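# Close and latch the door without disturbing the room

## Task

Push the door fully closed so that it latches. When finished, no object other than the robot and the door may lie even partly within the area bounded by the yellow floor tape (resting on the tape itself is allowed). The coffee table must be standing upright, and the robot must not have toppled or be left leaning. The result only counts if it holds without the robot keeping it in place.

## Robot and tools

Robot: a Hello Robot Stretch 4 with one arm. It has an omni-wheel base, a lift that travels up a mast, an arm that telescopes straight out, a wrist with yaw, pitch and roll joints, and a two-finger gripper. It stands about 1.6 m tall, and the base rim lies within 0.23 m of the base origin. Loose objects may occasionally get nudged by something other than the robot.

Frames: the base frame sits on the floor below the centre of the base, with x ahead, y to the left and z upward. hand_pose is reported in this frame as a point between the fingertips of the open gripper; when all wrist joints are at zero its axes line up with the base frame. The printed hand position may be slightly wrong. The odometry frame is the base frame as it was when the scene began. base_odometry is based on wheel rotation, so slipping is counted as movement; heading runs from -3.142 to 3.142, positive to the left. If turned_by_wheels and turned_by_imu differ by more than about 0.1 rad, the base likely bumped something or slid, and the heading is off by roughly their difference.

execute_actions: argument "actions" is a list containing one action or none (empty just reports state and images). "cameras" optionally lists head_camera, head_left_camera, head_right_camera, wrist_camera or all; omitted or null means all, [] means none. An action may contain "base", "joints", or both, plus optional "pace" and "contact_limits"; or it may be {"end_of_arm": "enable_torque"} on its own. Motions in one action begin together but can finish at different moments.
- "base" holds exactly one relative move, measured from where the base last reported itself: {"translate_m": d}, metres, forward positive, -2 to 2; {"strafe_m": d}, metres sideways, left positive, -2 to 2; {"rotate_rad": d}, radians, counter-clockwise seen from above positive, -3.2 to 3.2.
- "joints" is a single object of absolute targets keyed by joint name: lift_m 0 to 1.2; arm_m 0 to 0.55 (extension); wrist_yaw_rad -1.134 to 4.276 (0 ahead, positive left, 3.14 tucked back, above 3.4 the arm may block); wrist_pitch_rad -1.117 to 4.259 (0 level, 1.57 pointing down); wrist_roll_rad -1.117 to 4.259 (0 fingers level, positive clockwise viewed from behind); gripper_m -0.038 to 0.141, the fingertip gap in metres (negative means fingers squeezing each other). Tolerances for done are about 0.004 for metres joints and 0.02 to 0.05 for wrist angles. A joint target outside its range is clipped and reported; any other bad value or unknown key rejects the whole call.
- "pace": "slow", "default", "fast" or "max"; base speeds up to 0.1, 0.3, 0.4, 0.6 m/s and 1, 2, 3, 4 rad/s respectively, further reduced when the lift is above 0.2 m (down to 0.3 m/s and 1 rad/s at 1.2 m).
- "contact_limits": only {"arm_m": x} with x from 0 (gentlest) to 0.75 (firmest); default 0.5. It decides how hard the arm may press before halting.
Each action lasts at most 15 s. Parts left out of an action may still be driving toward earlier targets without the status showing it. A good first move to unfold the wrist is lift_m 0.4 with wrist_yaw_rad 0 together.

wait: "seconds" from 0 to 10; commands nothing new and returns state and images.
zoom_image: "camera" (one of the four names) and "region" [x0, y0, x1, y1] in pixels of that camera's most recent full image, origin top-left, at most 504 by 504.
finished_scene: "scene" number (1 or 2); ends the scene irreversibly after the last command has been held and reports success. Replying with no tool call ends everything.

Results: base_status and joint_status describe how each commanded motion ended: done (for the base, wheels turned the full amount even if slipping); off_target (resting short, may still push); contact_stop_at_<key> (met resistance; that part goes slack, a slack lift can sag and slack wheels can roll); limit_stop_at_<name>, including limit_stop_at_tilt (lean above 6 degrees; lift, arm and wheels slack and unresponsive until it eases) and limit_stop_at_own_body (joint about to hit the robot; moving away still works); time_out; torque_fault (a wrist or gripper motor hit its maximum and went limp; send enable_torque). After any stop, later execute_actions, wait and finished_scene calls in the same reply are skipped. on_its_own covers things not commanded in the call; its held at value is the target, not the actual position. lidar_m gives 12 sector distances in metres, 30 degrees each, starting straight ahead and going counter-clockwise (4th left, 7th behind, 10th right); - means nothing seen or closer than 0.25 m; it sees from about 0.15 m up, so table tops register, but misses glass, thin legs and much behind. wrist_depth_mm is a 7 by 7 grid of median depths, 100 to 2000 mm, including the robot's own body. base_tilt gives forward and right lean in degrees with a fixed bias up to about 1.5. motor_effort is percent of maximum, positive toward larger joint values, with the peak in brackets; both are noisy and biased; for wheel_0, wheel_1, wheel_2 positive turns the base right. Gripper readings do not confirm a grasp; a firm squeeze shows as a gripper effort change.

Cameras: head_camera at the mast top looks forward and down (turn the base to look around); head_left_camera and head_right_camera are fisheyes looking more steeply down and showing base and arm; wrist_camera looks along the fingers, fingertips near the bottom of its image.

Cautions: avoid tipping the robot (heavy loads with arm out while moving, strong steady pushes with the gripper high or a high contact limit), slamming the door, knocking the coffee table over or pushing objects into the taped area, hard impacts and drops. Pressing the gripper against things during base or arm moves can cause torque faults. The simulation keeps running while you think, holding your last command.

Each tool is called after "Emit:" by a JSON object that holds its "fn" and its "kwargs", one argument or row to a line.

## Session

Emit:
{"fn": "execute_actions", "kwargs": {
  "actions": []
}}

Scene clock: 0.00 s.
base_odometry: x=+0.000 y=+0.000 heading=+0.000 (m, m, rad; odometry frame)
turned_by_wheels: +0.000 (rad since the last result)
turned_by_imu: +0.000 (rad since the last result)
base_tilt: forward=-0.2 right=+0.8 (deg)
lidar_m: 0.78 1.14 1.27 2.35 1.00 0.94 1.04 0.79 0.77 0.83 0.74 0.71
base_status: not commanded
joint_positions: lift_m=+0.140 arm_m=-0.001 wrist_yaw_rad=+3.102 wrist_pitch_rad=-0.011 wrist_roll_rad=+0.001 gripper_m=+0.057
joint_status: not commanded
motor_effort: lift_m=+19 arm_m=-1 wrist_yaw_rad=-2 wrist_pitch_rad=-7 wrist_roll_rad=-1 gripper_m=-3 wheel_0=+0 wheel_1=-1 wheel_2=+0 (%)
hand_pose: x=-0.1149 y=+0.0988 z=+0.3220 quat_wxyz=(+0.020, +0.006, +0.000, +1.000) (m; base frame)
wrist_depth_mm: - 139 1308 1308 1281 1255 1255 / - 138 1308 1618 1756 1618 1499 / - 129 200 1661 1983 1708 1537 / 108 138 253 1618 1808 1661 1537 / 137 960 1281 1576 1808 1756 1537 / 842 991 213 1308 196 1255 1182 / 820 878 878 149 842 788 831
pictures: head_camera, head_left_camera, head_right_camera, wrist_camera
Images, in order (width x height): head_camera 420x560, head_left_camera 420x672, head_right_camera 420x672, wrist_camera 616x392.

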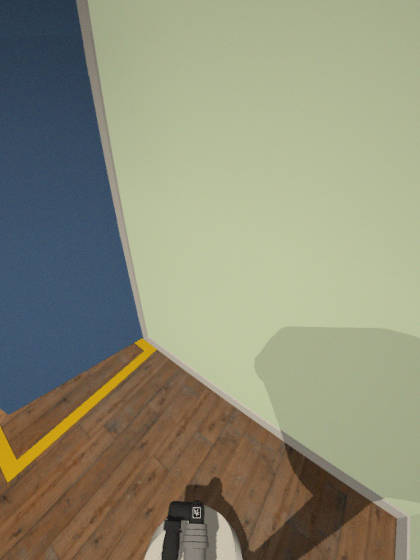

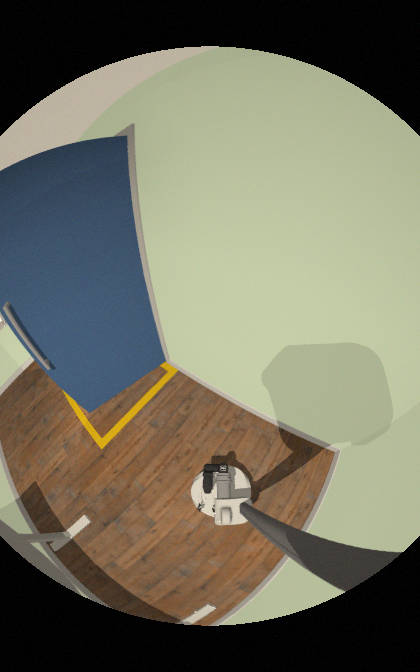

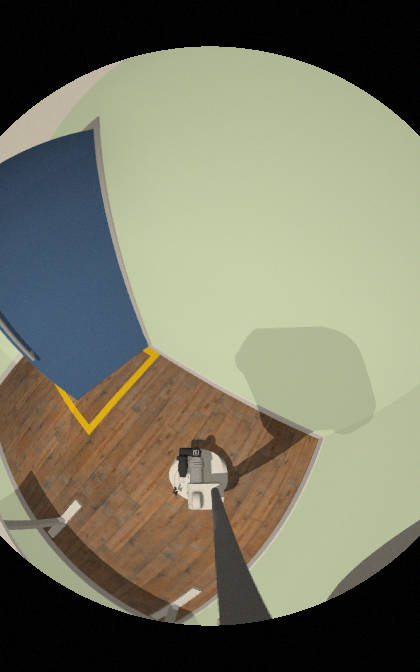

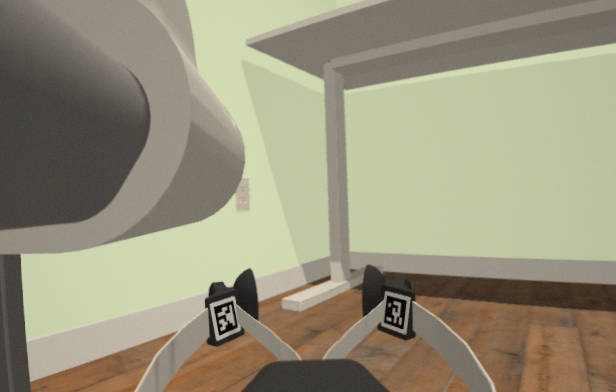

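Look toward the door.

Emit:
{"fn": "execute_actions", "kwargs": {
  "actions": [
    {"base":{"rotate_rad":1.1}}
  ]
}}

Scene clock: 6.57 s.
base_odometry: x=+0.000 y=+0.000 heading=+1.100 (m, m, rad; odometry frame)
turned_by_wheels: +1.100 (rad since the last result)
turned_by_imu: +1.124 (rad since the last result)
base_tilt: forward=-0.3 right=+0.7 (deg)
lidar_m: 1.26 1.22 0.98 0.93 1.00 0.80 0.78 0.87 0.73 0.72 0.77 1.24
base_status: done
joint_positions: lift_m=+0.140 arm_m=-0.001 wrist_yaw_rad=+3.102 wrist_pitch_rad=-0.011 wrist_roll_rad=+0.001 gripper_m=+0.057
joint_status: not commanded
motor_effort: lift_m=+19(19) arm_m=-1(1) wrist_yaw_rad=-2(1) wrist_pitch_rad=-7(7) wrist_roll_rad=-1(1) gripper_m=-5(1) wheel_0=+0(7) wheel_1=+0(7) wheel_2=+0(7) (%)
hand_pose: x=-0.1149 y=+0.0988 z=+0.3220 quat_wxyz=(+0.020, +0.006, +0.000, +1.000) (m; base frame)
wrist_depth_mm: - 138 931 917 878 878 854 / - 138 946 917 891 866 842 / - 129 199 904 904 878 842 / 108 138 250 917 891 866 854 / 137 960 931 904 891 878 854 / 976 946 212 904 196 866 842 / 891 854 878 149 842 778 820
pictures: head_camera, head_left_camera, head_right_camera, wrist_camera
Images, in order (width x height): head_camera 420x560, head_left_camera 420x672, head_right_camera 420x672, wrist_camera 616x392.

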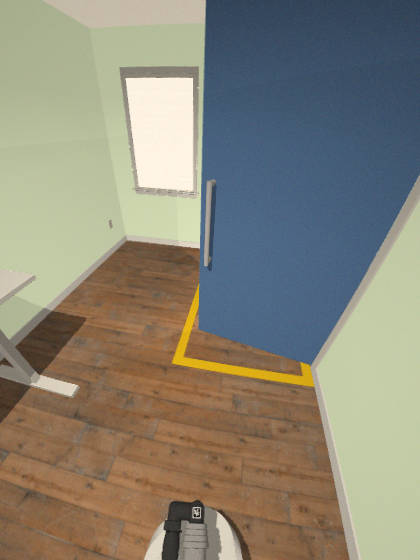

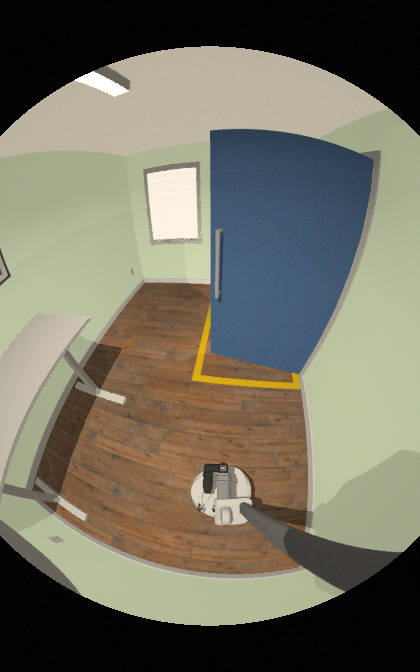

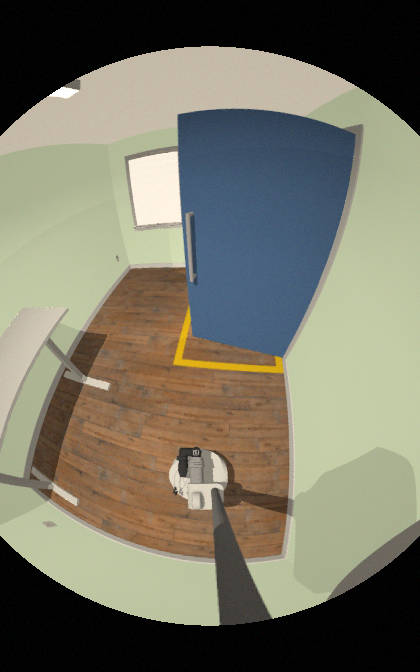

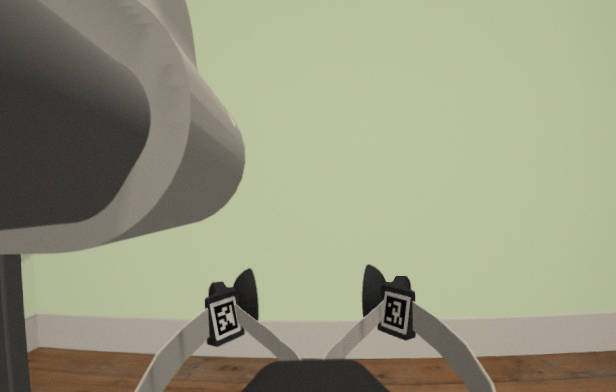

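Emit:
{"fn": "execute_actions", "kwargs": {
  "actions": [
    {"base":{"rotate_rad":0.17}}
  ],
  "cameras": []
}}

Emit:
{"fn": "execute_actions", "kwargs": {
  "actions": [
    {"base":{"strafe_m":0.3}}
  ],
  "cameras": []
}}

Emit:
{"fn": "execute_actions", "kwargs": {
  "actions": [
    {"base":{"translate_m":0.8}}
  ],
  "cameras": ["head_camera","head_left_camera","head_right_camera"]
}}

Scene clock: 18.33 s.
base_odometry: x=+0.000 y=+0.000 heading=+1.270 (m, m, rad; odometry frame)
turned_by_wheels: +0.170 (rad since the last result)
turned_by_imu: +0.174 (rad since the last result)
base_tilt: forward=-0.1 right=+0.7 (deg)
lidar_m: 1.28 1.08 0.95 0.97 0.91 0.78 0.80 0.79 0.72 0.71 0.87 1.26
base_status: done
joint_positions: lift_m=+0.140 arm_m=-0.001 wrist_yaw_rad=+3.102 wrist_pitch_rad=-0.011 wrist_roll_rad=+0.001 gripper_m=+0.057
joint_status: not commanded
motor_effort: lift_m=+19(19) arm_m=-1(1) wrist_yaw_rad=-1(1) wrist_pitch_rad=-7(7) wrist_roll_rad=-1(1) gripper_m=-3(1) wheel_0=-1(6) wheel_1=+0(6) wheel_2=-1(7) (%)
hand_pose: x=-0.1149 y=+0.0988 z=+0.3220 quat_wxyz=(+0.020, +0.006, +0.000, +1.000) (m; base frame)
wrist_depth_mm: - 138 976 917 854 809 768 / - 138 960 917 866 809 778 / - 129 199 931 866 820 768 / 108 138 253 917 866 820 768 / 137 1042 960 931 866 820 778 / 931 1025 212 917 196 809 778 / 854 866 866 149 842 788 759
pictures: none
No camera images: the call's "cameras" was empty. Leave "cameras" out to get every camera's image.

Scene clock: 20.67 s.
base_odometry: x=-0.287 y=+0.089 heading=+1.270 (m, m, rad; odometry frame)
turned_by_wheels: +0.000 (rad since the last result)
turned_by_imu: +0.001 (rad since the last result)
base_tilt: forward=-0.2 right=+0.7 (deg)
lidar_m: 2.78 0.73 0.67 0.69 0.78 0.67 0.69 0.84 1.01 1.00 1.21 1.36
base_status: done
joint_positions: lift_m=+0.140 arm_m=-0.001 wrist_yaw_rad=+3.102 wrist_pitch_rad=-0.011 wrist_roll_rad=+0.001 gripper_m=+0.057
joint_status: not commanded
motor_effort: lift_m=+19(19) arm_m=-1(1) wrist_yaw_rad=-1(0) wrist_pitch_rad=-7(7) wrist_roll_rad=-2(1) gripper_m=-1(3) wheel_0=+0(10) wheel_1=+0(9) wheel_2=+0(3) (%)
hand_pose: x=-0.1149 y=+0.0988 z=+0.3220 quat_wxyz=(+0.020, +0.006, +0.000, +1.000) (m; base frame)
wrist_depth_mm: - 138 866 820 768 723 691 / - 138 866 831 768 723 691 / - 129 200 820 778 723 691 / 108 138 252 820 778 723 691 / 138 931 891 831 768 732 683 / 1025 946 211 820 196 723 691 / 904 878 854 149 750 707 683
pictures: none
No camera images: the call's "cameras" was empty. Leave "cameras" out to get every camera's image.

Scene clock: 24.80 s.
base_odometry: x=-0.049 y=+0.853 heading=+1.270 (m, m, rad; odometry frame)
turned_by_wheels: +0.000 (rad since the last result)
turned_by_imu: -0.002 (rad since the last result)
base_tilt: forward=-0.2 right=+0.7 (deg)
lidar_m: 2.22 1.39 0.39 0.41 0.51 1.02 1.47 1.42 1.25 1.07 0.66 0.69
base_status: done
joint_positions: lift_m=+0.140 arm_m=-0.001 wrist_yaw_rad=+3.102 wrist_pitch_rad=-0.011 wrist_roll_rad=+0.001 gripper_m=+0.057
joint_status: not commanded
motor_effort: lift_m=+19(19) arm_m=+0(1) wrist_yaw_rad=-1(1) wrist_pitch_rad=-7(7) wrist_roll_rad=-1(1) gripper_m=-4(1) wheel_0=-1(5) wheel_1=+0(6) wheel_2=+0(8) (%)
hand_pose: x=-0.1149 y=+0.0988 z=+0.3220 quat_wxyz=(+0.020, +0.006, +0.000, +1.000) (m; base frame)
wrist_depth_mm: - 138 1708 1576 1499 1464 1336 / - 138 1708 1618 1537 1430 1397 / - 129 200 1661 1537 1464 1336 / 108 138 251 1618 1537 1464 1366 / 137 1808 1708 1618 1537 1430 1366 / 1397 1366 212 1308 197 1229 1160 / 904 891 878 149 842 788 831
pictures: head_camera, head_left_camera, head_right_camera
Images, in order (width x height): head_camera 420x560, head_left_camera 420x672, head_right_camera 420x672.

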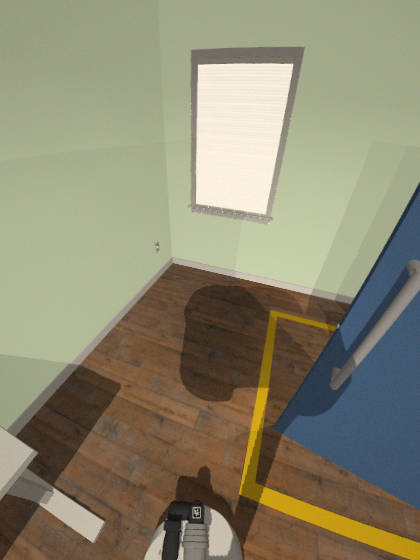

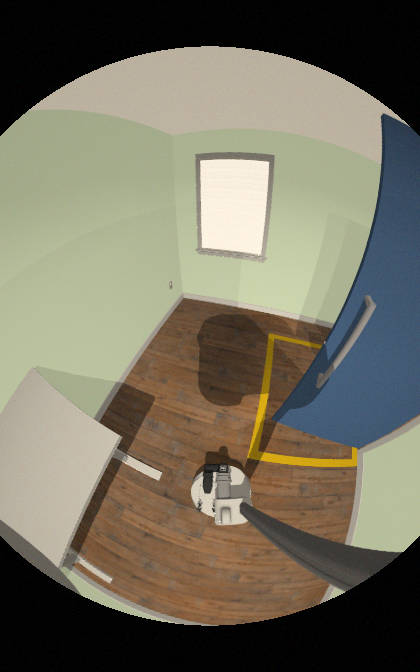

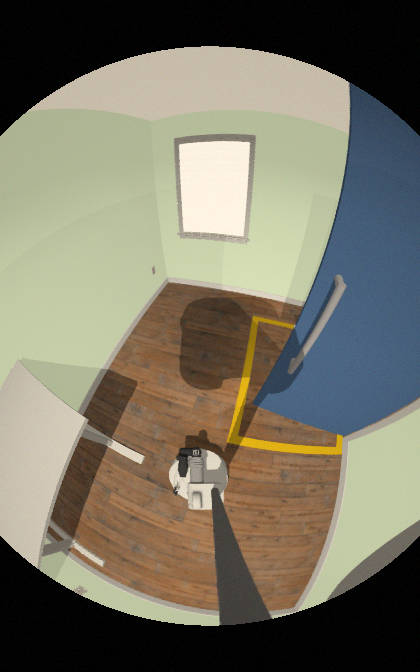

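Emit:
{"fn": "execute_actions", "kwargs": {
  "actions": [
    {"base":{"translate_m":0.85}}
  ],
  "cameras": []
}}

Emit:
{"fn": "execute_actions", "kwargs": {
  "actions": [
    {"base":{"rotate_rad":-1.75}}
  ],
  "cameras": ["head_camera","head_left_camera","head_right_camera"]
}}

Scene clock: 34.60 s.
base_odometry: x=+0.203 y=+1.665 heading=+1.270 (m, m, rad; odometry frame)
turned_by_wheels: +0.000 (rad since the last result)
turned_by_imu: -0.001 (rad since the last result)
base_tilt: forward=-0.2 right=+0.8 (deg)
lidar_m: 1.41 1.12 0.98 0.97 0.84 0.73 2.28 1.70 0.51 1.33 1.41 1.43
base_status: done
joint_positions: lift_m=+0.140 arm_m=-0.001 wrist_yaw_rad=+3.102 wrist_pitch_rad=-0.011 wrist_roll_rad=+0.001 gripper_m=+0.057
joint_status: not commanded
motor_effort: lift_m=+19(19) arm_m=-1(1) wrist_yaw_rad=-1(1) wrist_pitch_rad=-7(7) wrist_roll_rad=-1(0) gripper_m=-2(2) wheel_0=+1(5) wheel_1=+2(5) wheel_2=+1(10) (%)
hand_pose: x=-0.1149 y=+0.0988 z=+0.3220 quat_wxyz=(+0.020, +0.006, +0.000, +1.000) (m; base frame)
wrist_depth_mm: - 138 - - - 1308 1255 / - 138 - - - 1983 1863 / - 129 199 - - - - / 108 138 251 - - - - / 137 - - - - - 1863 / 1366 1366 212 1336 198 1229 1160 / 904 866 878 149 854 798 778
pictures: none
No camera images: the call's "cameras" was empty. Leave "cameras" out to get every camera's image.

Scene clock: 36.77 s.
base_odometry: x=+0.203 y=+1.665 heading=-0.480 (m, m, rad; odometry frame)
turned_by_wheels: -1.750 (rad since the last result)
turned_by_imu: -1.786 (rad since the last result)
base_tilt: forward=-0.1 right=+0.7 (deg)
lidar_m: 0.55 1.32 1.47 1.40 1.25 0.99 0.97 0.93 0.71 1.34 1.94 0.53
base_status: done
joint_positions: lift_m=+0.140 arm_m=-0.001 wrist_yaw_rad=+3.102 wrist_pitch_rad=-0.011 wrist_roll_rad=+0.001 gripper_m=+0.057
joint_status: not commanded
motor_effort: lift_m=+19(19) arm_m=-1(1) wrist_yaw_rad=-1(1) wrist_pitch_rad=-7(7) wrist_roll_rad=-1(1) gripper_m=-3(2) wheel_0=+0(6) wheel_1=+0(9) wheel_2=+0(7) (%)
hand_pose: x=-0.1148 y=+0.0988 z=+0.3220 quat_wxyz=(+0.020, +0.006, +0.000, +1.000) (m; base frame)
wrist_depth_mm: - 138 1118 1118 1098 1060 1042 / - 138 1118 1078 1098 1060 1060 / - 129 198 1098 1078 1078 1042 / 108 138 254 1098 1098 1078 1060 / 137 1118 1118 1098 1098 1060 1060 / 1160 1138 211 1098 197 1042 1025 / 904 891 878 149 854 788 831
pictures: head_camera, head_left_camera, head_right_camera
Images, in order (width x height): head_camera 420x560, head_left_camera 420x672, head_right_camera 420x672.

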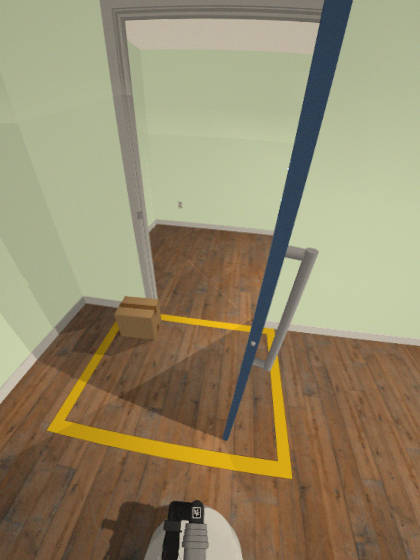

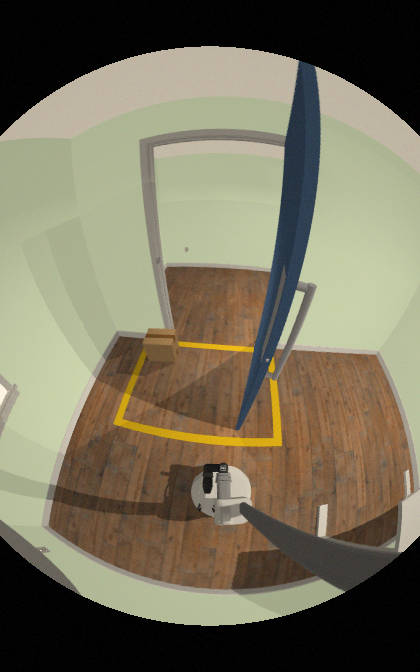

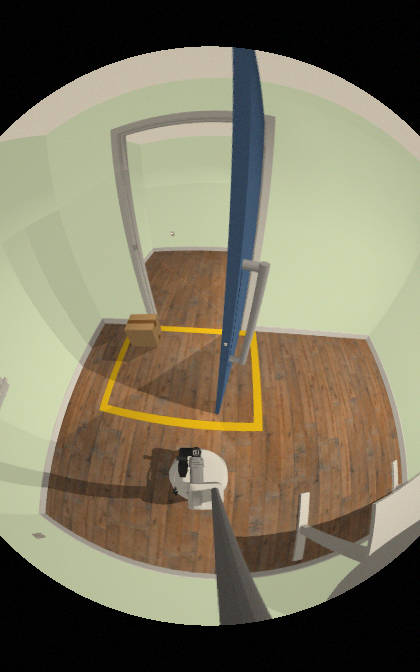

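Emit:
{"fn": "execute_actions", "kwargs": {
  "actions": [
    {"base":{"rotate_rad":-0.12},"joints":{"lift_m":0.4,"wrist_yaw_rad":0}}
  ],
  "cameras": []
}}

Emit:
{"fn": "execute_actions", "kwargs": {
  "actions": [
    {"base":{"strafe_m":0.5}}
  ],
  "cameras": []
}}

Emit:
{"fn": "execute_actions", "kwargs": {
  "actions": [
    {"base":{"translate_m":0.3},"joints":{"wrist_pitch_rad":0.5}}
  ]
}}

Scene clock: 57.20 s.
base_odometry: x=+0.203 y=+1.665 heading=-0.600 (m, m, rad; odometry frame)
turned_by_wheels: -0.120 (rad since the last result)
turned_by_imu: -0.121 (rad since the last result)
base_tilt: forward=+0.0 right=+0.6 (deg)
lidar_m: 0.53 1.35 1.54 1.42 1.41 1.02 0.97 1.01 0.74 0.76 2.18 0.57
base_status: done
joint_positions: lift_m=+0.400 arm_m=-0.001 wrist_yaw_rad=+0.001 wrist_pitch_rad=-0.011 wrist_roll_rad=+0.001 gripper_m=+0.057
joint_status: all done
motor_effort: lift_m=+22(22) arm_m=-1(1) wrist_yaw_rad=-3(8) wrist_pitch_rad=-7(7) wrist_roll_rad=-1(1) gripper_m=-3(2) wheel_0=+2(7) wheel_1=+1(7) wheel_2=+2(9) (%)
hand_pose: x=+0.4585 y=-0.0873 z=+0.5812 quat_wxyz=(+1.000, +0.001, -0.006, +0.000) (m; base frame)
wrist_depth_mm: 1336 - - 312 366 1281 1308 / 1281 - - 303 1308 1308 1308 / 1308 - - 303 1308 1308 1308 / 1308 - - 304 1308 1281 1281 / 1308 - - 304 1255 1308 1281 / 1308 - 211 329 196 1308 1336 / 976 1430 1430 149 1255 1308 1308
pictures: none
No camera images: the call's "cameras" was empty. Leave "cameras" out to get every camera's image.

Scene clock: 60.20 s.
base_odometry: x=+0.485 y=+2.078 heading=-0.600 (m, m, rad; odometry frame)
turned_by_wheels: +0.000 (rad since the last result)
turned_by_imu: +0.002 (rad since the last result)
base_tilt: forward=-0.1 right=+0.7 (deg)
lidar_m: 1.19 1.23 0.98 0.92 0.97 1.04 0.97 1.02 1.26 1.23 0.77 0.83
base_status: done
joint_positions: lift_m=+0.400 arm_m=-0.001 wrist_yaw_rad=+0.000 wrist_pitch_rad=-0.011 wrist_roll_rad=+0.001 gripper_m=+0.057
joint_status: not commanded
motor_effort: lift_m=+21(21) arm_m=-1(1) wrist_yaw_rad=-3(3) wrist_pitch_rad=-7(7) wrist_roll_rad=-2(1) gripper_m=-2(4) wheel_0=+1(9) wheel_1=-1(8) wheel_2=+0(0) (%)
hand_pose: x=+0.4584 y=-0.0873 z=+0.5813 quat_wxyz=(+1.000, +0.001, -0.006, +0.000) (m; base frame)
wrist_depth_mm: 1308 1308 1397 - - - 878 / 1308 1308 1336 - - - 878 / 1336 1281 1308 - - - 891 / 1308 1281 1308 - - - 917 / 1308 1308 1308 - - - 904 / 1281 1308 211 - 196 1863 917 / 1308 946 960 144 1430 1229 946
pictures: none
No camera images: the call's "cameras" was empty. Leave "cameras" out to get every camera's image.

Scene clock: 62.67 s.
base_odometry: x=+0.733 y=+1.908 heading=-0.599 (m, m, rad; odometry frame)
turned_by_wheels: +0.000 (rad since the last result)
turned_by_imu: +0.000 (rad since the last result)
base_tilt: forward=-0.2 right=+0.7 (deg)
lidar_m: 0.87 0.92 0.99 0.94 0.95 1.33 1.28 1.34 1.34 1.92 0.60 0.92
base_status: done
joint_positions: lift_m=+0.400 arm_m=-0.001 wrist_yaw_rad=+0.000 wrist_pitch_rad=+0.502 wrist_roll_rad=+0.001 gripper_m=+0.057
joint_status: all done
motor_effort: lift_m=+21(21) arm_m=-1(1) wrist_yaw_rad=-2(2) wrist_pitch_rad=-5(5) wrist_roll_rad=-1(1) gripper_m=-1(4) wheel_0=+0(6) wheel_1=+1(5) wheel_2=+2(11) (%)
hand_pose: x=+0.4229 y=-0.0874 z=+0.4393 quat_wxyz=(+0.969, +0.001, +0.248, +0.000) (m; base frame)
wrist_depth_mm: 891 891 - - - - - / 946 946 - - - - 1060 / 1025 991 1464 1661 1618 1618 991 / 1078 741 788 1229 1182 1205 976 / 960 798 831 976 976 960 904 / 809 820 211 798 197 788 768 / 699 683 683 149 676 654 668
pictures: head_camera, head_left_camera, head_right_camera, wrist_camera
Images, in order (width x height): head_camera 420x560, head_left_camera 420x672, head_right_camera 420x672, wrist_camera 616x392.

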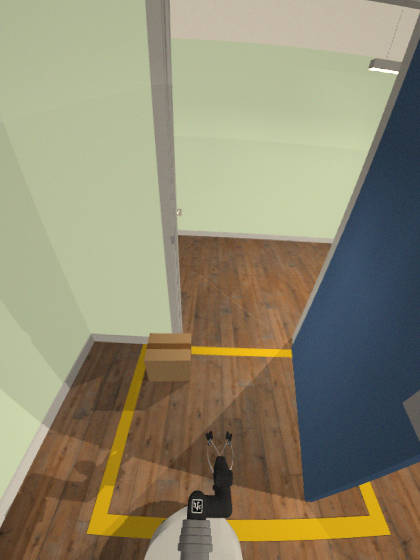

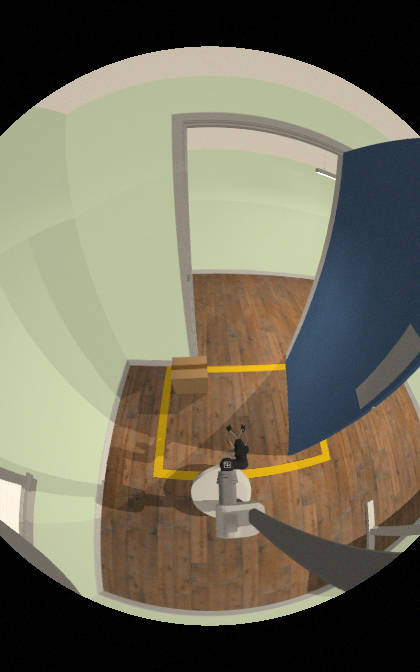

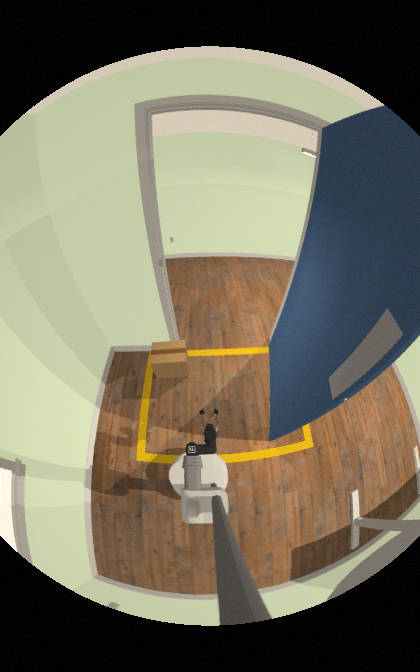

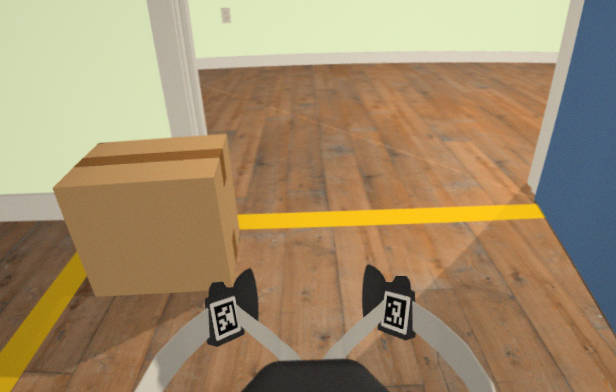

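Emit:
{"fn": "execute_actions", "kwargs": {
  "actions": [
    {"base":{"translate_m":0.2},"joints":{"lift_m":0.07,"arm_m":0.22,"gripper_m":0.0}}
  ],
  "cameras": ["head_camera","wrist_camera"]
}}

Scene clock: 86.60 s.
base_odometry: x=+0.898 y=+1.796 heading=-0.599 (m, m, rad; odometry frame)
turned_by_wheels: +0.000 (rad since the last result)
turned_by_imu: +0.001 (rad since the last result)
base_tilt: forward=-0.1 right=+0.9 (deg)
lidar_m: 0.69 0.68 1.00 0.94 0.99 1.31 1.49 1.55 1.41 0.57 0.61 1.00
base_status: done
joint_positions: lift_m=+0.070 arm_m=+0.219 wrist_yaw_rad=+0.000 wrist_pitch_rad=+0.502 wrist_roll_rad=+0.001 gripper_m=+0.000
joint_status: all done
motor_effort: lift_m=+16(17) arm_m=+4(6) wrist_yaw_rad=-1(2) wrist_pitch_rad=-6(6) wrist_roll_rad=-1(1) gripper_m=-7(6) wheel_0=+2(5) wheel_1=+0(5) wheel_2=+0(9) (%)
hand_pose: x=+0.6430 y=-0.0874 z=+0.1097 quat_wxyz=(+0.969, +0.001, +0.248, +0.000) (m; base frame)
wrist_depth_mm: 266 1138 - - - - - / 265 410 1160 1118 1078 1078 1078 / 264 404 741 723 715 707 699 / 266 399 549 535 539 525 525 / 285 389 436 430 427 418 413 / 307 345 357 203 340 345 343 / 307 307 173 310 290 294 296
pictures: head_camera, wrist_camera
Images, in order (width x height): head_camera 420x560, wrist_camera 616x392.

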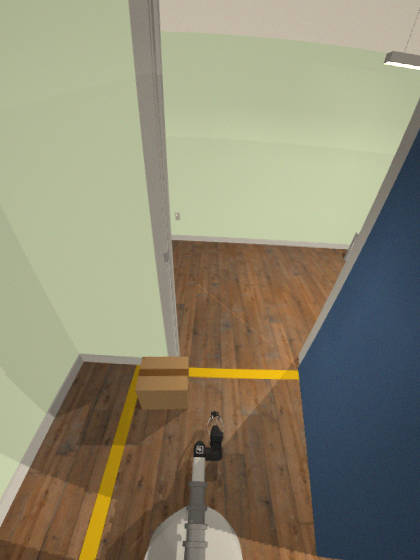

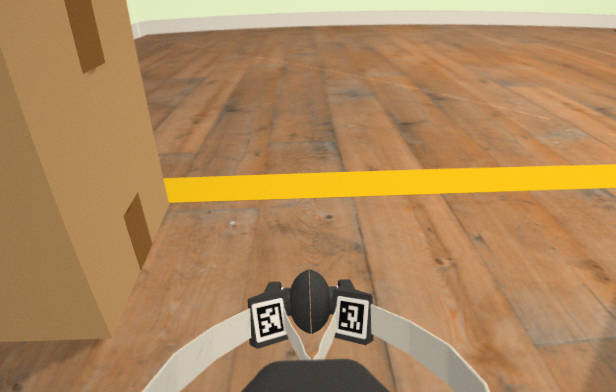

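Emit:
{"fn": "execute_actions", "kwargs": {
  "actions": [
    {"joints":{"arm_m":0.31}}
  ],
  "cameras": []
}}

Emit:
{"fn": "execute_actions", "kwargs": {
  "actions": [
    {"base":{"strafe_m":0.36},"pace":"slow"}
  ],
  "cameras": ["head_camera","wrist_camera"]
}}

Scene clock: 97.07 s.
base_odometry: x=+0.898 y=+1.796 heading=-0.599 (m, m, rad; odometry frame)
turned_by_wheels: +0.000 (rad since the last result)
turned_by_imu: +0.001 (rad since the last result)
base_tilt: forward=-0.1 right=+0.7 (deg)
lidar_m: 0.68 0.71 1.01 0.95 0.99 1.35 1.47 1.55 1.41 0.56 0.59 1.00
base_status: not commanded
joint_positions: lift_m=+0.070 arm_m=+0.309 wrist_yaw_rad=+0.000 wrist_pitch_rad=+0.502 wrist_roll_rad=+0.001 gripper_m=+0.000
joint_status: all done
motor_effort: lift_m=+16(16) arm_m=+4(5) wrist_yaw_rad=-1(2) wrist_pitch_rad=-6(6) wrist_roll_rad=-2(1) gripper_m=-5(5) wheel_0=+2(2) wheel_1=+0(0) wheel_2=+0(0) (%)
hand_pose: x=+0.7330 y=-0.0874 z=+0.1097 quat_wxyz=(+0.969, +0.001, +0.248, +0.000) (m; base frame)
wrist_depth_mm: 277 - - - - - - / 277 1060 1182 1118 1098 1098 1098 / 273 661 741 723 723 707 699 / 268 415 544 535 530 525 517 / 266 407 433 427 430 418 410 / 260 345 359 202 340 345 342 / 254 304 173 310 291 296 294
pictures: none
No camera images: the call's "cameras" was empty. Leave "cameras" out to get every camera's image.

Scene clock: 101.80 s.
torque_fault: wrist_yaw_rad switched itself off since the last result.
base_odometry: x=+1.101 y=+2.093 heading=-0.600 (m, m, rad; odometry frame)
turned_by_wheels: +0.000 (rad since the last result)
turned_by_imu: -0.002 (rad since the last result)
base_tilt: forward=-0.2 right=+0.7 (deg)
lidar_m: 0.68 0.89 0.63 0.59 0.60 0.78 1.48 1.52 1.72 0.92 0.98 0.72
base_status: done
joint_positions: lift_m=+0.070 arm_m=+0.309 wrist_yaw_rad=-0.406 wrist_pitch_rad=+0.502 wrist_roll_rad=+0.001 gripper_m=+0.000
joint_status: not commanded
on_its_own: wrist_yaw_rad is off since a torque_fault, until you send "end_of_arm": "enable_torque" (your +0.000 is given up)
motor_effort: lift_m=+16(16) arm_m=+3(4) wrist_yaw_rad=-1(95) wrist_pitch_rad=-7(20) wrist_roll_rad=-1(1) gripper_m=-5(8) wheel_0=-1(31) wheel_1=+1(6) wheel_2=-2(22) (%)
hand_pose: x=+0.6782 y=-0.1801 z=+0.1095 quat_wxyz=(+0.949, +0.051, +0.243, -0.195) (m; base frame)
wrist_depth_mm: 136 145 156 170 1983 - - / 144 154 167 180 991 1078 976 / 153 164 178 195 668 699 691 / 163 176 191 211 525 525 521 / 175 189 206 228 421 415 415 / 187 203 217 202 340 347 342 / 200 216 174 256 290 294 294
pictures: head_camera, wrist_camera
Images, in order (width x height): head_camera 420x560, wrist_camera 616x392.

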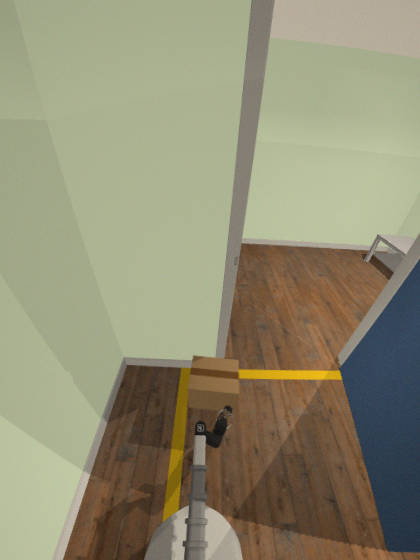

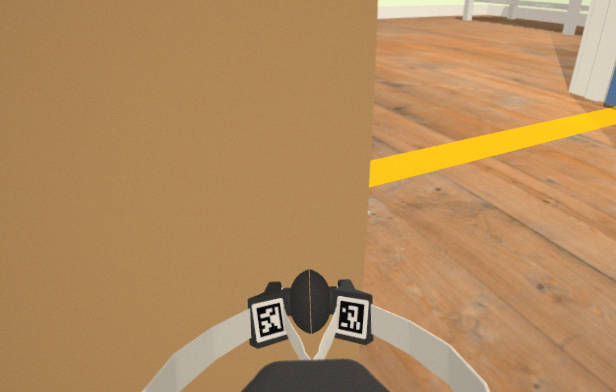

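Emit:
{"fn": "execute_actions", "kwargs": {
  "actions": [
    {"end_of_arm":"enable_torque"}
  ],
  "cameras": []
}}

Emit:
{"fn": "execute_actions", "kwargs": {
  "actions": [
    {"base":{"strafe_m":-0.36},"joints":{"arm_m":0}}
  ],
  "cameras": []
}}

Emit:
{"fn": "execute_actions", "kwargs": {
  "actions": [
    {"joints":{"lift_m":0.4,"wrist_pitch_rad":0,"wrist_yaw_rad":3.1}}
  ],
  "cameras": []
}}

Emit:
{"fn": "execute_actions", "kwargs": {
  "actions": [
    {"base":{"translate_m":0.5}}
  ],
  "cameras": ["head_camera","head_left_camera"]
}}

Scene clock: 120.90 s.
base_odometry: x=+1.101 y=+2.093 heading=-0.600 (m, m, rad; odometry frame)
turned_by_wheels: +0.000 (rad since the last result)
turned_by_imu: +0.001 (rad since the last result)
base_tilt: forward=-0.1 right=+0.7 (deg)
lidar_m: 0.67 0.86 0.60 0.59 0.61 0.82 1.47 1.55 1.73 0.93 1.00 0.72
base_status: not commanded
joint_positions: lift_m=+0.070 arm_m=+0.309 wrist_yaw_rad=-0.406 wrist_pitch_rad=+0.502 wrist_roll_rad=+0.001 gripper_m=+0.000
joint_status: not commanded
end_of_arm: enable_torque: each motor that was off is on again
on_its_own: wrist_yaw_rad is held at -0.406, not at your +0.000, since a torque_fault
motor_effort: lift_m=+17(16) arm_m=+3(3) wrist_yaw_rad=-1(1) wrist_pitch_rad=-7(7) wrist_roll_rad=+0(1) gripper_m=-5(3) wheel_0=-1(1) wheel_1=+1(1) wheel_2=-3(2) (%)
hand_pose: x=+0.6782 y=-0.1801 z=+0.1095 quat_wxyz=(+0.949, +0.051, +0.243, -0.195) (m; base frame)
wrist_depth_mm: 136 145 157 169 1921 - - / 144 154 166 180 991 1078 976 / 153 164 179 194 676 707 715 / 163 175 191 209 535 525 521 / 175 189 206 227 424 421 415 / 187 204 217 203 338 349 342 / 201 216 173 256 290 296 297
pictures: none
No camera images: the call's "cameras" was empty. Leave "cameras" out to get every camera's image.

Scene clock: 123.43 s.
base_odometry: x=+0.898 y=+1.795 heading=-0.600 (m, m, rad; odometry frame)
turned_by_wheels: +0.000 (rad since the last result)
turned_by_imu: +0.000 (rad since the last result)
base_tilt: forward=-0.1 right=+0.8 (deg)
lidar_m: 0.69 0.70 1.00 0.96 0.99 1.33 1.48 1.54 1.40 0.54 0.60 1.01
base_status: done
joint_positions: lift_m=+0.070 arm_m=+0.101 wrist_yaw_rad=-0.406 wrist_pitch_rad=+0.502 wrist_roll_rad=+0.001 gripper_m=+0.000
joint_status: arm_m limit_stop_at_own_body (moved -0.208 of -0.309)
on_its_own: wrist_yaw_rad is held at -0.406, not at your +0.000, since a torque_fault; lift_m is slack since a limit_stop_at_own_body; arm_m is slack since a limit_stop_at_own_body (your +0.000 is given up)
motor_effort: lift_m=+19(19) arm_m=-1(4) wrist_yaw_rad=-1(7) wrist_pitch_rad=-7(9) wrist_roll_rad=-1(1) gripper_m=-3(5) wheel_0=+0(9) wheel_1=-1(10) wheel_2=-1(0) (%)
hand_pose: x=+0.4700 y=-0.1802 z=+0.1095 quat_wxyz=(+0.949, +0.051, +0.243, -0.195) (m; base frame)
wrist_depth_mm: - - - - 1863 732 564 / 1308 1205 1138 1118 991 741 574 / 768 759 741 723 715 699 597 / 564 549 554 535 535 525 521 / 439 439 433 433 427 421 418 / 359 359 359 201 340 349 343 / 307 309 173 312 293 296 296
pictures: none
No camera images: the call's "cameras" was empty. Leave "cameras" out to get every camera's image.

not run: a stop came earlier in this reply.

not run: a stop came earlier in this reply.

Emit:
{"fn": "execute_actions", "kwargs": {
  "actions": [
    {"joints":{"lift_m":0.4,"wrist_pitch_rad":0,"wrist_yaw_rad":3.1}}
  ],
  "cameras": []
}}

Emit:
{"fn": "execute_actions", "kwargs": {
  "actions": [
    {"base":{"translate_m":0.5},"joints":{"arm_m":0}}
  ],
  "cameras": ["head_camera","head_left_camera"]
}}

Scene clock: 131.90 s.
base_odometry: x=+0.898 y=+1.795 heading=-0.600 (m, m, rad; odometry frame)
turned_by_wheels: +0.000 (rad since the last result)
turned_by_imu: +0.001 (rad since the last result)
base_tilt: forward=-0.2 right=+0.8 (deg)
lidar_m: 0.68 0.72 0.98 0.95 0.97 1.34 1.47 1.52 1.41 0.55 0.59 1.00
base_status: not commanded
joint_positions: lift_m=+0.400 arm_m=+0.101 wrist_yaw_rad=+3.099 wrist_pitch_rad=+0.003 wrist_roll_rad=+0.001 gripper_m=+0.000
joint_status: all done
on_its_own: arm_m is slack since a limit_stop_at_own_body (your +0.000 is given up)
motor_effort: lift_m=+22(22) arm_m=+0(0) wrist_yaw_rad=+0(3) wrist_pitch_rad=-8(12) wrist_roll_rad=-1(1) gripper_m=-4(3) wheel_0=+0(0) wheel_1=-1(0) wheel_2=-1(0) (%)
hand_pose: x=-0.0123 y=+0.0995 z=+0.5772 quat_wxyz=(+0.021, -0.001, +0.001, +1.000) (m; base frame)
wrist_depth_mm: - 206 1708 1756 1808 1618 1182 / - 110 1661 1708 1756 1661 1205 / 107 116 239 1708 1756 1661 1182 / 107 133 290 1756 1708 1708 1255 / 265 1708 1756 1756 1756 1756 1255 / 267 1661 1661 202 1708 1756 1255 / 265 1397 173 1499 1281 1336 1205
pictures: none
No camera images: the call's "cameras" was empty. Leave "cameras" out to get every camera's image.

Scene clock: 135.03 s.
base_odometry: x=+1.311 y=+1.513 heading=-0.600 (m, m, rad; odometry frame)
turned_by_wheels: +0.000 (rad since the last result)
turned_by_imu: -0.001 (rad since the last result)
base_tilt: forward=-0.1 right=+0.7 (deg)
lidar_m: 2.72 0.26 0.25 0.95 1.01 1.35 1.99 1.77 0.63 0.61 0.70 2.85
base_status: done
joint_positions: lift_m=+0.400 arm_m=+0.001 wrist_yaw_rad=+3.100 wrist_pitch_rad=+0.003 wrist_roll_rad=+0.001 gripper_m=+0.000
joint_status: all done
motor_effort: lift_m=+22(21) arm_m=-5(5) wrist_yaw_rad=-2(0) wrist_pitch_rad=-9(8) wrist_roll_rad=-1(1) gripper_m=-2(6) wheel_0=+1(6) wheel_1=+0(6) wheel_2=+0(11) (%)
hand_pose: x=-0.1129 y=+0.0993 z=+0.5772 quat_wxyz=(+0.021, -0.001, +0.001, +1.000) (m; base frame)
wrist_depth_mm: - 138 - - - 1661 1182 / - 135 - - - 1661 1182 / - 131 200 - - 1708 1205 / 112 139 289 - - 1756 1205 / - - - - - 1808 1229 / - - - 203 1983 1661 1255 / 1499 1464 174 1499 1308 1308 1205
pictures: head_camera, head_left_camera
Images, in order (width x height): head_camera 420x560, head_left_camera 420x672.

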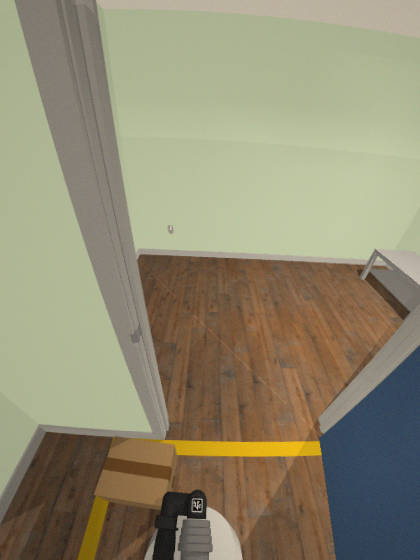

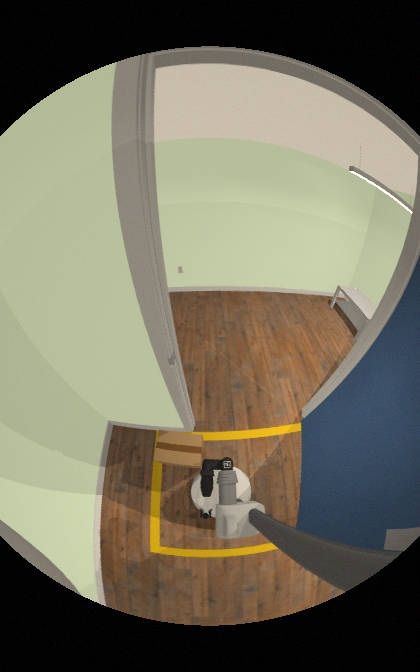

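Emit:
{"fn": "execute_actions", "kwargs": {
  "actions": [
    {"base":{"strafe_m":-0.2}}
  ],
  "cameras": []
}}

Emit:
{"fn": "execute_actions", "kwargs": {
  "actions": [
    {"base":{"translate_m":0.2}}
  ],
  "cameras": ["head_left_camera"]
}}

Emit:
{"fn": "execute_actions", "kwargs": {
  "actions": [
    {"base":{"strafe_m":0.3},"pace":"slow"}
  ],
  "cameras": ["head_camera","head_left_camera"]
}}

Scene clock: 154.73 s.
base_odometry: x=+1.198 y=+1.348 heading=-0.600 (m, m, rad; odometry frame)
turned_by_wheels: +0.000 (rad since the last result)
turned_by_imu: +0.000 (rad since the last result)
base_tilt: forward=-0.1 right=+0.8 (deg)
lidar_m: 2.75 0.46 0.37 1.14 1.20 1.58 1.97 0.54 0.44 0.42 0.49 0.85
base_status: done
joint_positions: lift_m=+0.400 arm_m=+0.001 wrist_yaw_rad=+3.100 wrist_pitch_rad=+0.003 wrist_roll_rad=+0.001 gripper_m=+0.000
joint_status: not commanded
motor_effort: lift_m=+21(21) arm_m=-5(5) wrist_yaw_rad=-1(2) wrist_pitch_rad=-8(8) wrist_roll_rad=-1(1) gripper_m=-4(3) wheel_0=-2(9) wheel_1=+0(9) wheel_2=-1(3) (%)
hand_pose: x=-0.1129 y=+0.0993 z=+0.5772 quat_wxyz=(+0.021, -0.001, +0.001, +1.000) (m; base frame)
wrist_depth_mm: - 139 - - - - 1397 / - 134 - - - - 1499 / - 130 200 - - - 1464 / 112 138 290 - - - 1499 / - - - - - - 1499 / - - - 202 1808 1921 1499 / 1464 1537 173 1499 1255 1336 1366
pictures: none
No camera images: the call's "cameras" was empty. Leave "cameras" out to get every camera's image.

Scene clock: 156.80 s.
base_odometry: x=+1.363 y=+1.235 heading=-0.600 (m, m, rad; odometry frame)
turned_by_wheels: +0.000 (rad since the last result)
turned_by_imu: +0.000 (rad since the last result)
base_tilt: forward=-0.1 right=+0.8 (deg)
lidar_m: 2.55 0.58 0.34 0.33 1.21 1.63 2.16 0.58 0.47 0.45 0.52 2.68
base_status: done
joint_positions: lift_m=+0.400 arm_m=+0.001 wrist_yaw_rad=+3.100 wrist_pitch_rad=+0.003 wrist_roll_rad=+0.001 gripper_m=+0.000
joint_status: not commanded
motor_effort: lift_m=+22(21) arm_m=-5(5) wrist_yaw_rad=-1(1) wrist_pitch_rad=-8(7) wrist_roll_rad=-1(1) gripper_m=-6(2) wheel_0=+1(5) wheel_1=+2(5) wheel_2=+1(11) (%)
hand_pose: x=-0.1129 y=+0.0993 z=+0.5772 quat_wxyz=(+0.021, -0.001, +0.001, +1.000) (m; base frame)
wrist_depth_mm: - 138 - - - - 1464 / - 135 - - - - 1499 / - 131 200 - - - 1464 / 112 138 289 - - - 1499 / 668 - - - - - 1537 / 715 - - 202 1863 1863 1537 / 707 1499 173 1464 1255 1336 1336
pictures: head_left_camera
Images, in order (width x height): head_left_camera 420x672.

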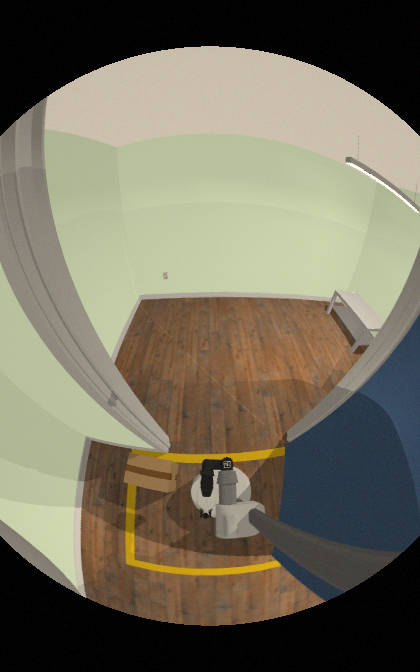

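Scene clock: 160.93 s.
base_odometry: x=+1.532 y=+1.483 heading=-0.599 (m, m, rad; odometry frame)
turned_by_wheels: +0.000 (rad since the last result)
turned_by_imu: +0.002 (rad since the last result)
base_tilt: forward=-0.1 right=+0.7 (deg)
lidar_m: 0.39 0.28 0.25 0.25 0.91 1.25 2.18 2.09 0.75 0.75 0.86 2.66
base_status: done
joint_positions: lift_m=+0.400 arm_m=+0.001 wrist_yaw_rad=+3.100 wrist_pitch_rad=+0.003 wrist_roll_rad=+0.001 gripper_m=+0.000
joint_status: not commanded
motor_effort: lift_m=+21(21) arm_m=-5(5) wrist_yaw_rad=-1(1) wrist_pitch_rad=-8(8) wrist_roll_rad=-1(0) gripper_m=-4(4) wheel_0=-10(11) wheel_1=+14(15) wheel_2=-3(2) (%)
hand_pose: x=-0.1129 y=+0.0993 z=+0.5772 quat_wxyz=(+0.021, -0.001, +0.001, +1.000) (m; base frame)
wrist_depth_mm: - 139 - - - 1464 1042 / - 135 - - - 1576 1078 / - 130 200 - - 1537 1098 / 112 139 287 - - 1537 1098 / - - - - - 1537 1118 / - - - 202 1863 1576 1138 / 1464 1537 173 1464 1281 1366 1118
pictures: head_camera, head_left_camera
Images, in order (width x height): head_camera 420x560, head_left_camera 420x672.

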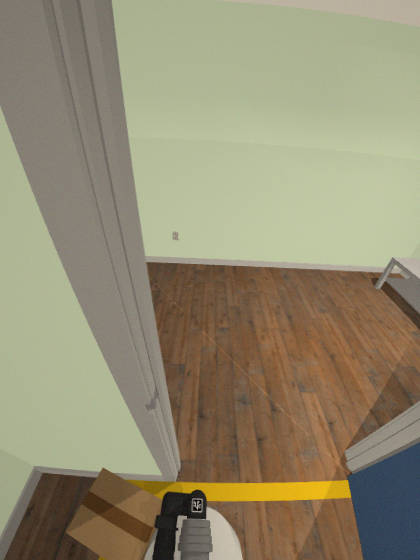

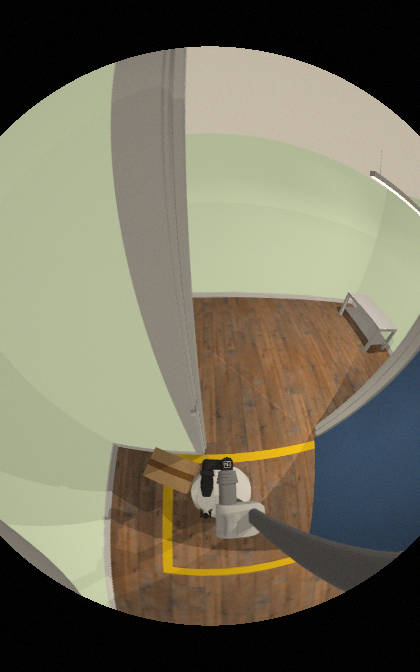

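Emit:
{"fn": "execute_actions", "kwargs": {
  "actions": [
    {"base":{"strafe_m":0.22},"pace":"slow"}
  ],
  "cameras": ["head_camera","head_left_camera"]
}}

Scene clock: 169.13 s.
base_odometry: x=+1.655 y=+1.664 heading=-0.599 (m, m, rad; odometry frame)
turned_by_wheels: +0.000 (rad since the last result)
turned_by_imu: +0.002 (rad since the last result)
base_tilt: forward=+0.0 right=+0.7 (deg)
lidar_m: 0.28 0.28 0.25 0.25 0.66 0.94 2.18 2.20 0.99 0.98 1.10 0.29
base_status: done
joint_positions: lift_m=+0.400 arm_m=+0.001 wrist_yaw_rad=+3.100 wrist_pitch_rad=+0.003 wrist_roll_rad=+0.001 gripper_m=+0.000
joint_status: not commanded
motor_effort: lift_m=+21(22) arm_m=-5(5) wrist_yaw_rad=-2(2) wrist_pitch_rad=-8(7) wrist_roll_rad=+0(1) gripper_m=-4(5) wheel_0=-9(14) wheel_1=+13(20) wheel_2=-4(3) (%)
hand_pose: x=-0.1129 y=+0.0993 z=+0.5772 quat_wxyz=(+0.021, -0.001, +0.001, +1.000) (m; base frame)
wrist_depth_mm: - 139 - - 1921 1098 788 / - 134 - - 1983 1098 788 / - 131 201 - 1983 1138 778 / 112 139 287 - - 1160 788 / - - - - - 1138 798 / - - - 202 1576 1138 798 / 1499 1464 173 1499 1255 1042 820
pictures: head_camera, head_left_camera
Images, in order (width x height): head_camera 420x560, head_left_camera 420x672.

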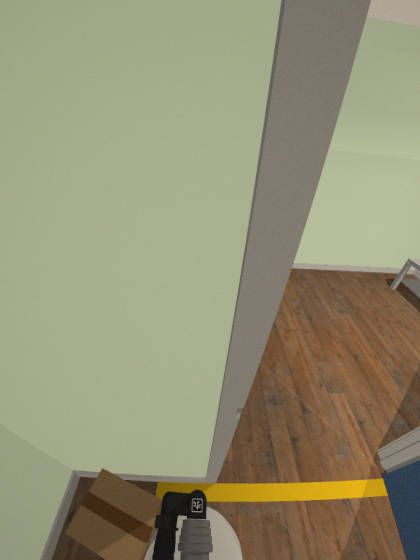

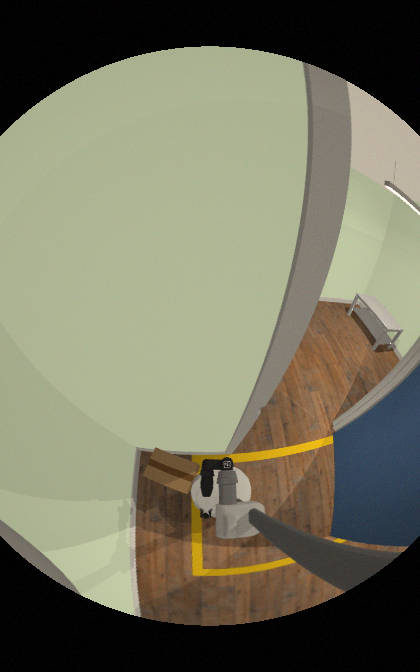

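Emit:
{"fn": "execute_actions", "kwargs": {
  "actions": [
    {"base":{"strafe_m":0.07},"pace":"slow"}
  ],
  "cameras": []
}}

Emit:
{"fn": "execute_actions", "kwargs": {
  "actions": [
    {"base":{"strafe_m":-0.3}}
  ],
  "cameras": []
}}

Emit:
{"fn": "execute_actions", "kwargs": {
  "actions": [
    {"base":{"translate_m":-0.5}}
  ],
  "cameras": ["head_camera","head_left_camera"]
}}

Scene clock: 179.30 s.
base_odometry: x=+1.695 y=+1.721 heading=-0.599 (m, m, rad; odometry frame)
turned_by_wheels: +0.000 (rad since the last result)
turned_by_imu: +0.002 (rad since the last result)
base_tilt: forward=-0.1 right=+0.7 (deg)
lidar_m: 0.29 0.27 0.25 0.26 0.59 0.83 2.18 2.25 1.04 1.05 1.16 0.30
base_status: done
joint_positions: lift_m=+0.400 arm_m=+0.001 wrist_yaw_rad=+3.100 wrist_pitch_rad=+0.003 wrist_roll_rad=+0.001 gripper_m=+0.000
joint_status: not commanded
motor_effort: lift_m=+22(21) arm_m=-5(4) wrist_yaw_rad=-1(2) wrist_pitch_rad=-8(8) wrist_roll_rad=-1(1) gripper_m=-4(3) wheel_0=-9(15) wheel_1=+14(19) wheel_2=-3(3) (%)
hand_pose: x=-0.1129 y=+0.0993 z=+0.5772 quat_wxyz=(+0.021, -0.001, +0.001, +1.000) (m; base frame)
wrist_depth_mm: - 138 - - 1708 960 691 / - 135 - - 1756 960 699 / - 130 200 - 1756 991 691 / 112 139 287 - 1808 991 699 / - - - - 1863 1008 707 / - - - 202 1430 991 707 / 1499 1464 173 1499 1308 917 715
pictures: none
No camera images: the call's "cameras" was empty. Leave "cameras" out to get every camera's image.

Scene clock: 181.63 s.
base_odometry: x=+1.525 y=+1.473 heading=-0.599 (m, m, rad; odometry frame)
turned_by_wheels: +0.000 (rad since the last result)
turned_by_imu: +0.001 (rad since the last result)
base_tilt: forward=-0.1 right=+0.7 (deg)
lidar_m: 2.54 0.31 0.46 0.48 0.89 1.26 2.18 2.06 0.75 0.74 0.84 2.68
base_status: done
joint_positions: lift_m=+0.400 arm_m=+0.001 wrist_yaw_rad=+3.100 wrist_pitch_rad=+0.003 wrist_roll_rad=+0.001 gripper_m=+0.000
joint_status: not commanded
motor_effort: lift_m=+21(22) arm_m=-5(5) wrist_yaw_rad=-1(1) wrist_pitch_rad=-8(8) wrist_roll_rad=-1(1) gripper_m=-5(4) wheel_0=+1(8) wheel_1=+2(13) wheel_2=+1(3) (%)
hand_pose: x=-0.1129 y=+0.0993 z=+0.5772 quat_wxyz=(+0.021, -0.001, +0.001, +1.000) (m; base frame)
wrist_depth_mm: - 138 - - - 1537 1078 / - 134 - - - 1537 1098 / - 131 200 - - 1537 1138 / 112 139 289 - - 1576 1138 / - - - - - 1661 1118 / - - - 202 1808 1576 1098 / 1464 1499 173 1537 1308 1336 1118
pictures: none
No camera images: the call's "cameras" was empty. Leave "cameras" out to get every camera's image.

Scene clock: 184.80 s.
base_odometry: x=+1.112 y=+1.755 heading=-0.599 (m, m, rad; odometry frame)
turned_by_wheels: +0.000 (rad since the last result)
turned_by_imu: +0.002 (rad since the last result)
base_tilt: forward=-0.2 right=+0.7 (deg)
lidar_m: 0.79 0.73 0.70 0.87 0.92 1.22 1.67 1.76 1.57 0.63 0.74 1.25
base_status: done
joint_positions: lift_m=+0.400 arm_m=+0.001 wrist_yaw_rad=+3.100 wrist_pitch_rad=+0.003 wrist_roll_rad=+0.001 gripper_m=+0.000
joint_status: not commanded
motor_effort: lift_m=+22(21) arm_m=-5(4) wrist_yaw_rad=-1(2) wrist_pitch_rad=-8(8) wrist_roll_rad=+0(1) gripper_m=-7(6) wheel_0=+0(6) wheel_1=+1(6) wheel_2=-1(11) (%)
hand_pose: x=-0.1129 y=+0.0993 z=+0.5773 quat_wxyz=(+0.021, -0.001, +0.001, +1.000) (m; base frame)
wrist_depth_mm: - 138 1808 1863 1808 1537 1078 / - 135 1808 1863 1863 1537 1078 / - 131 200 1863 1808 1499 1078 / 112 139 287 1863 1863 1618 1098 / 1756 1756 1808 1863 1863 1618 1138 / 1756 1756 1863 202 1863 1576 1118 / 1499 1499 173 1499 1308 1308 1118
pictures: head_camera, head_left_camera
Images, in order (width x height): head_camera 420x560, head_left_camera 420x672.

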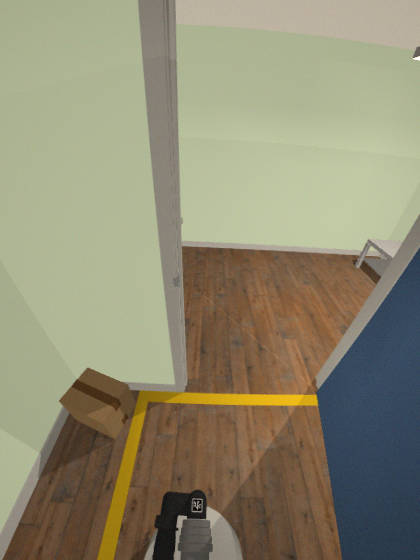

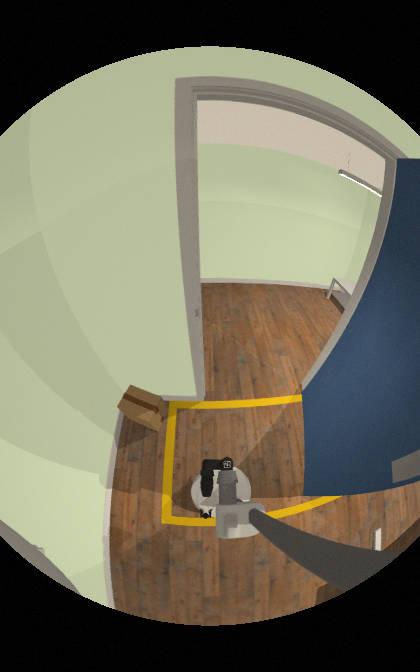

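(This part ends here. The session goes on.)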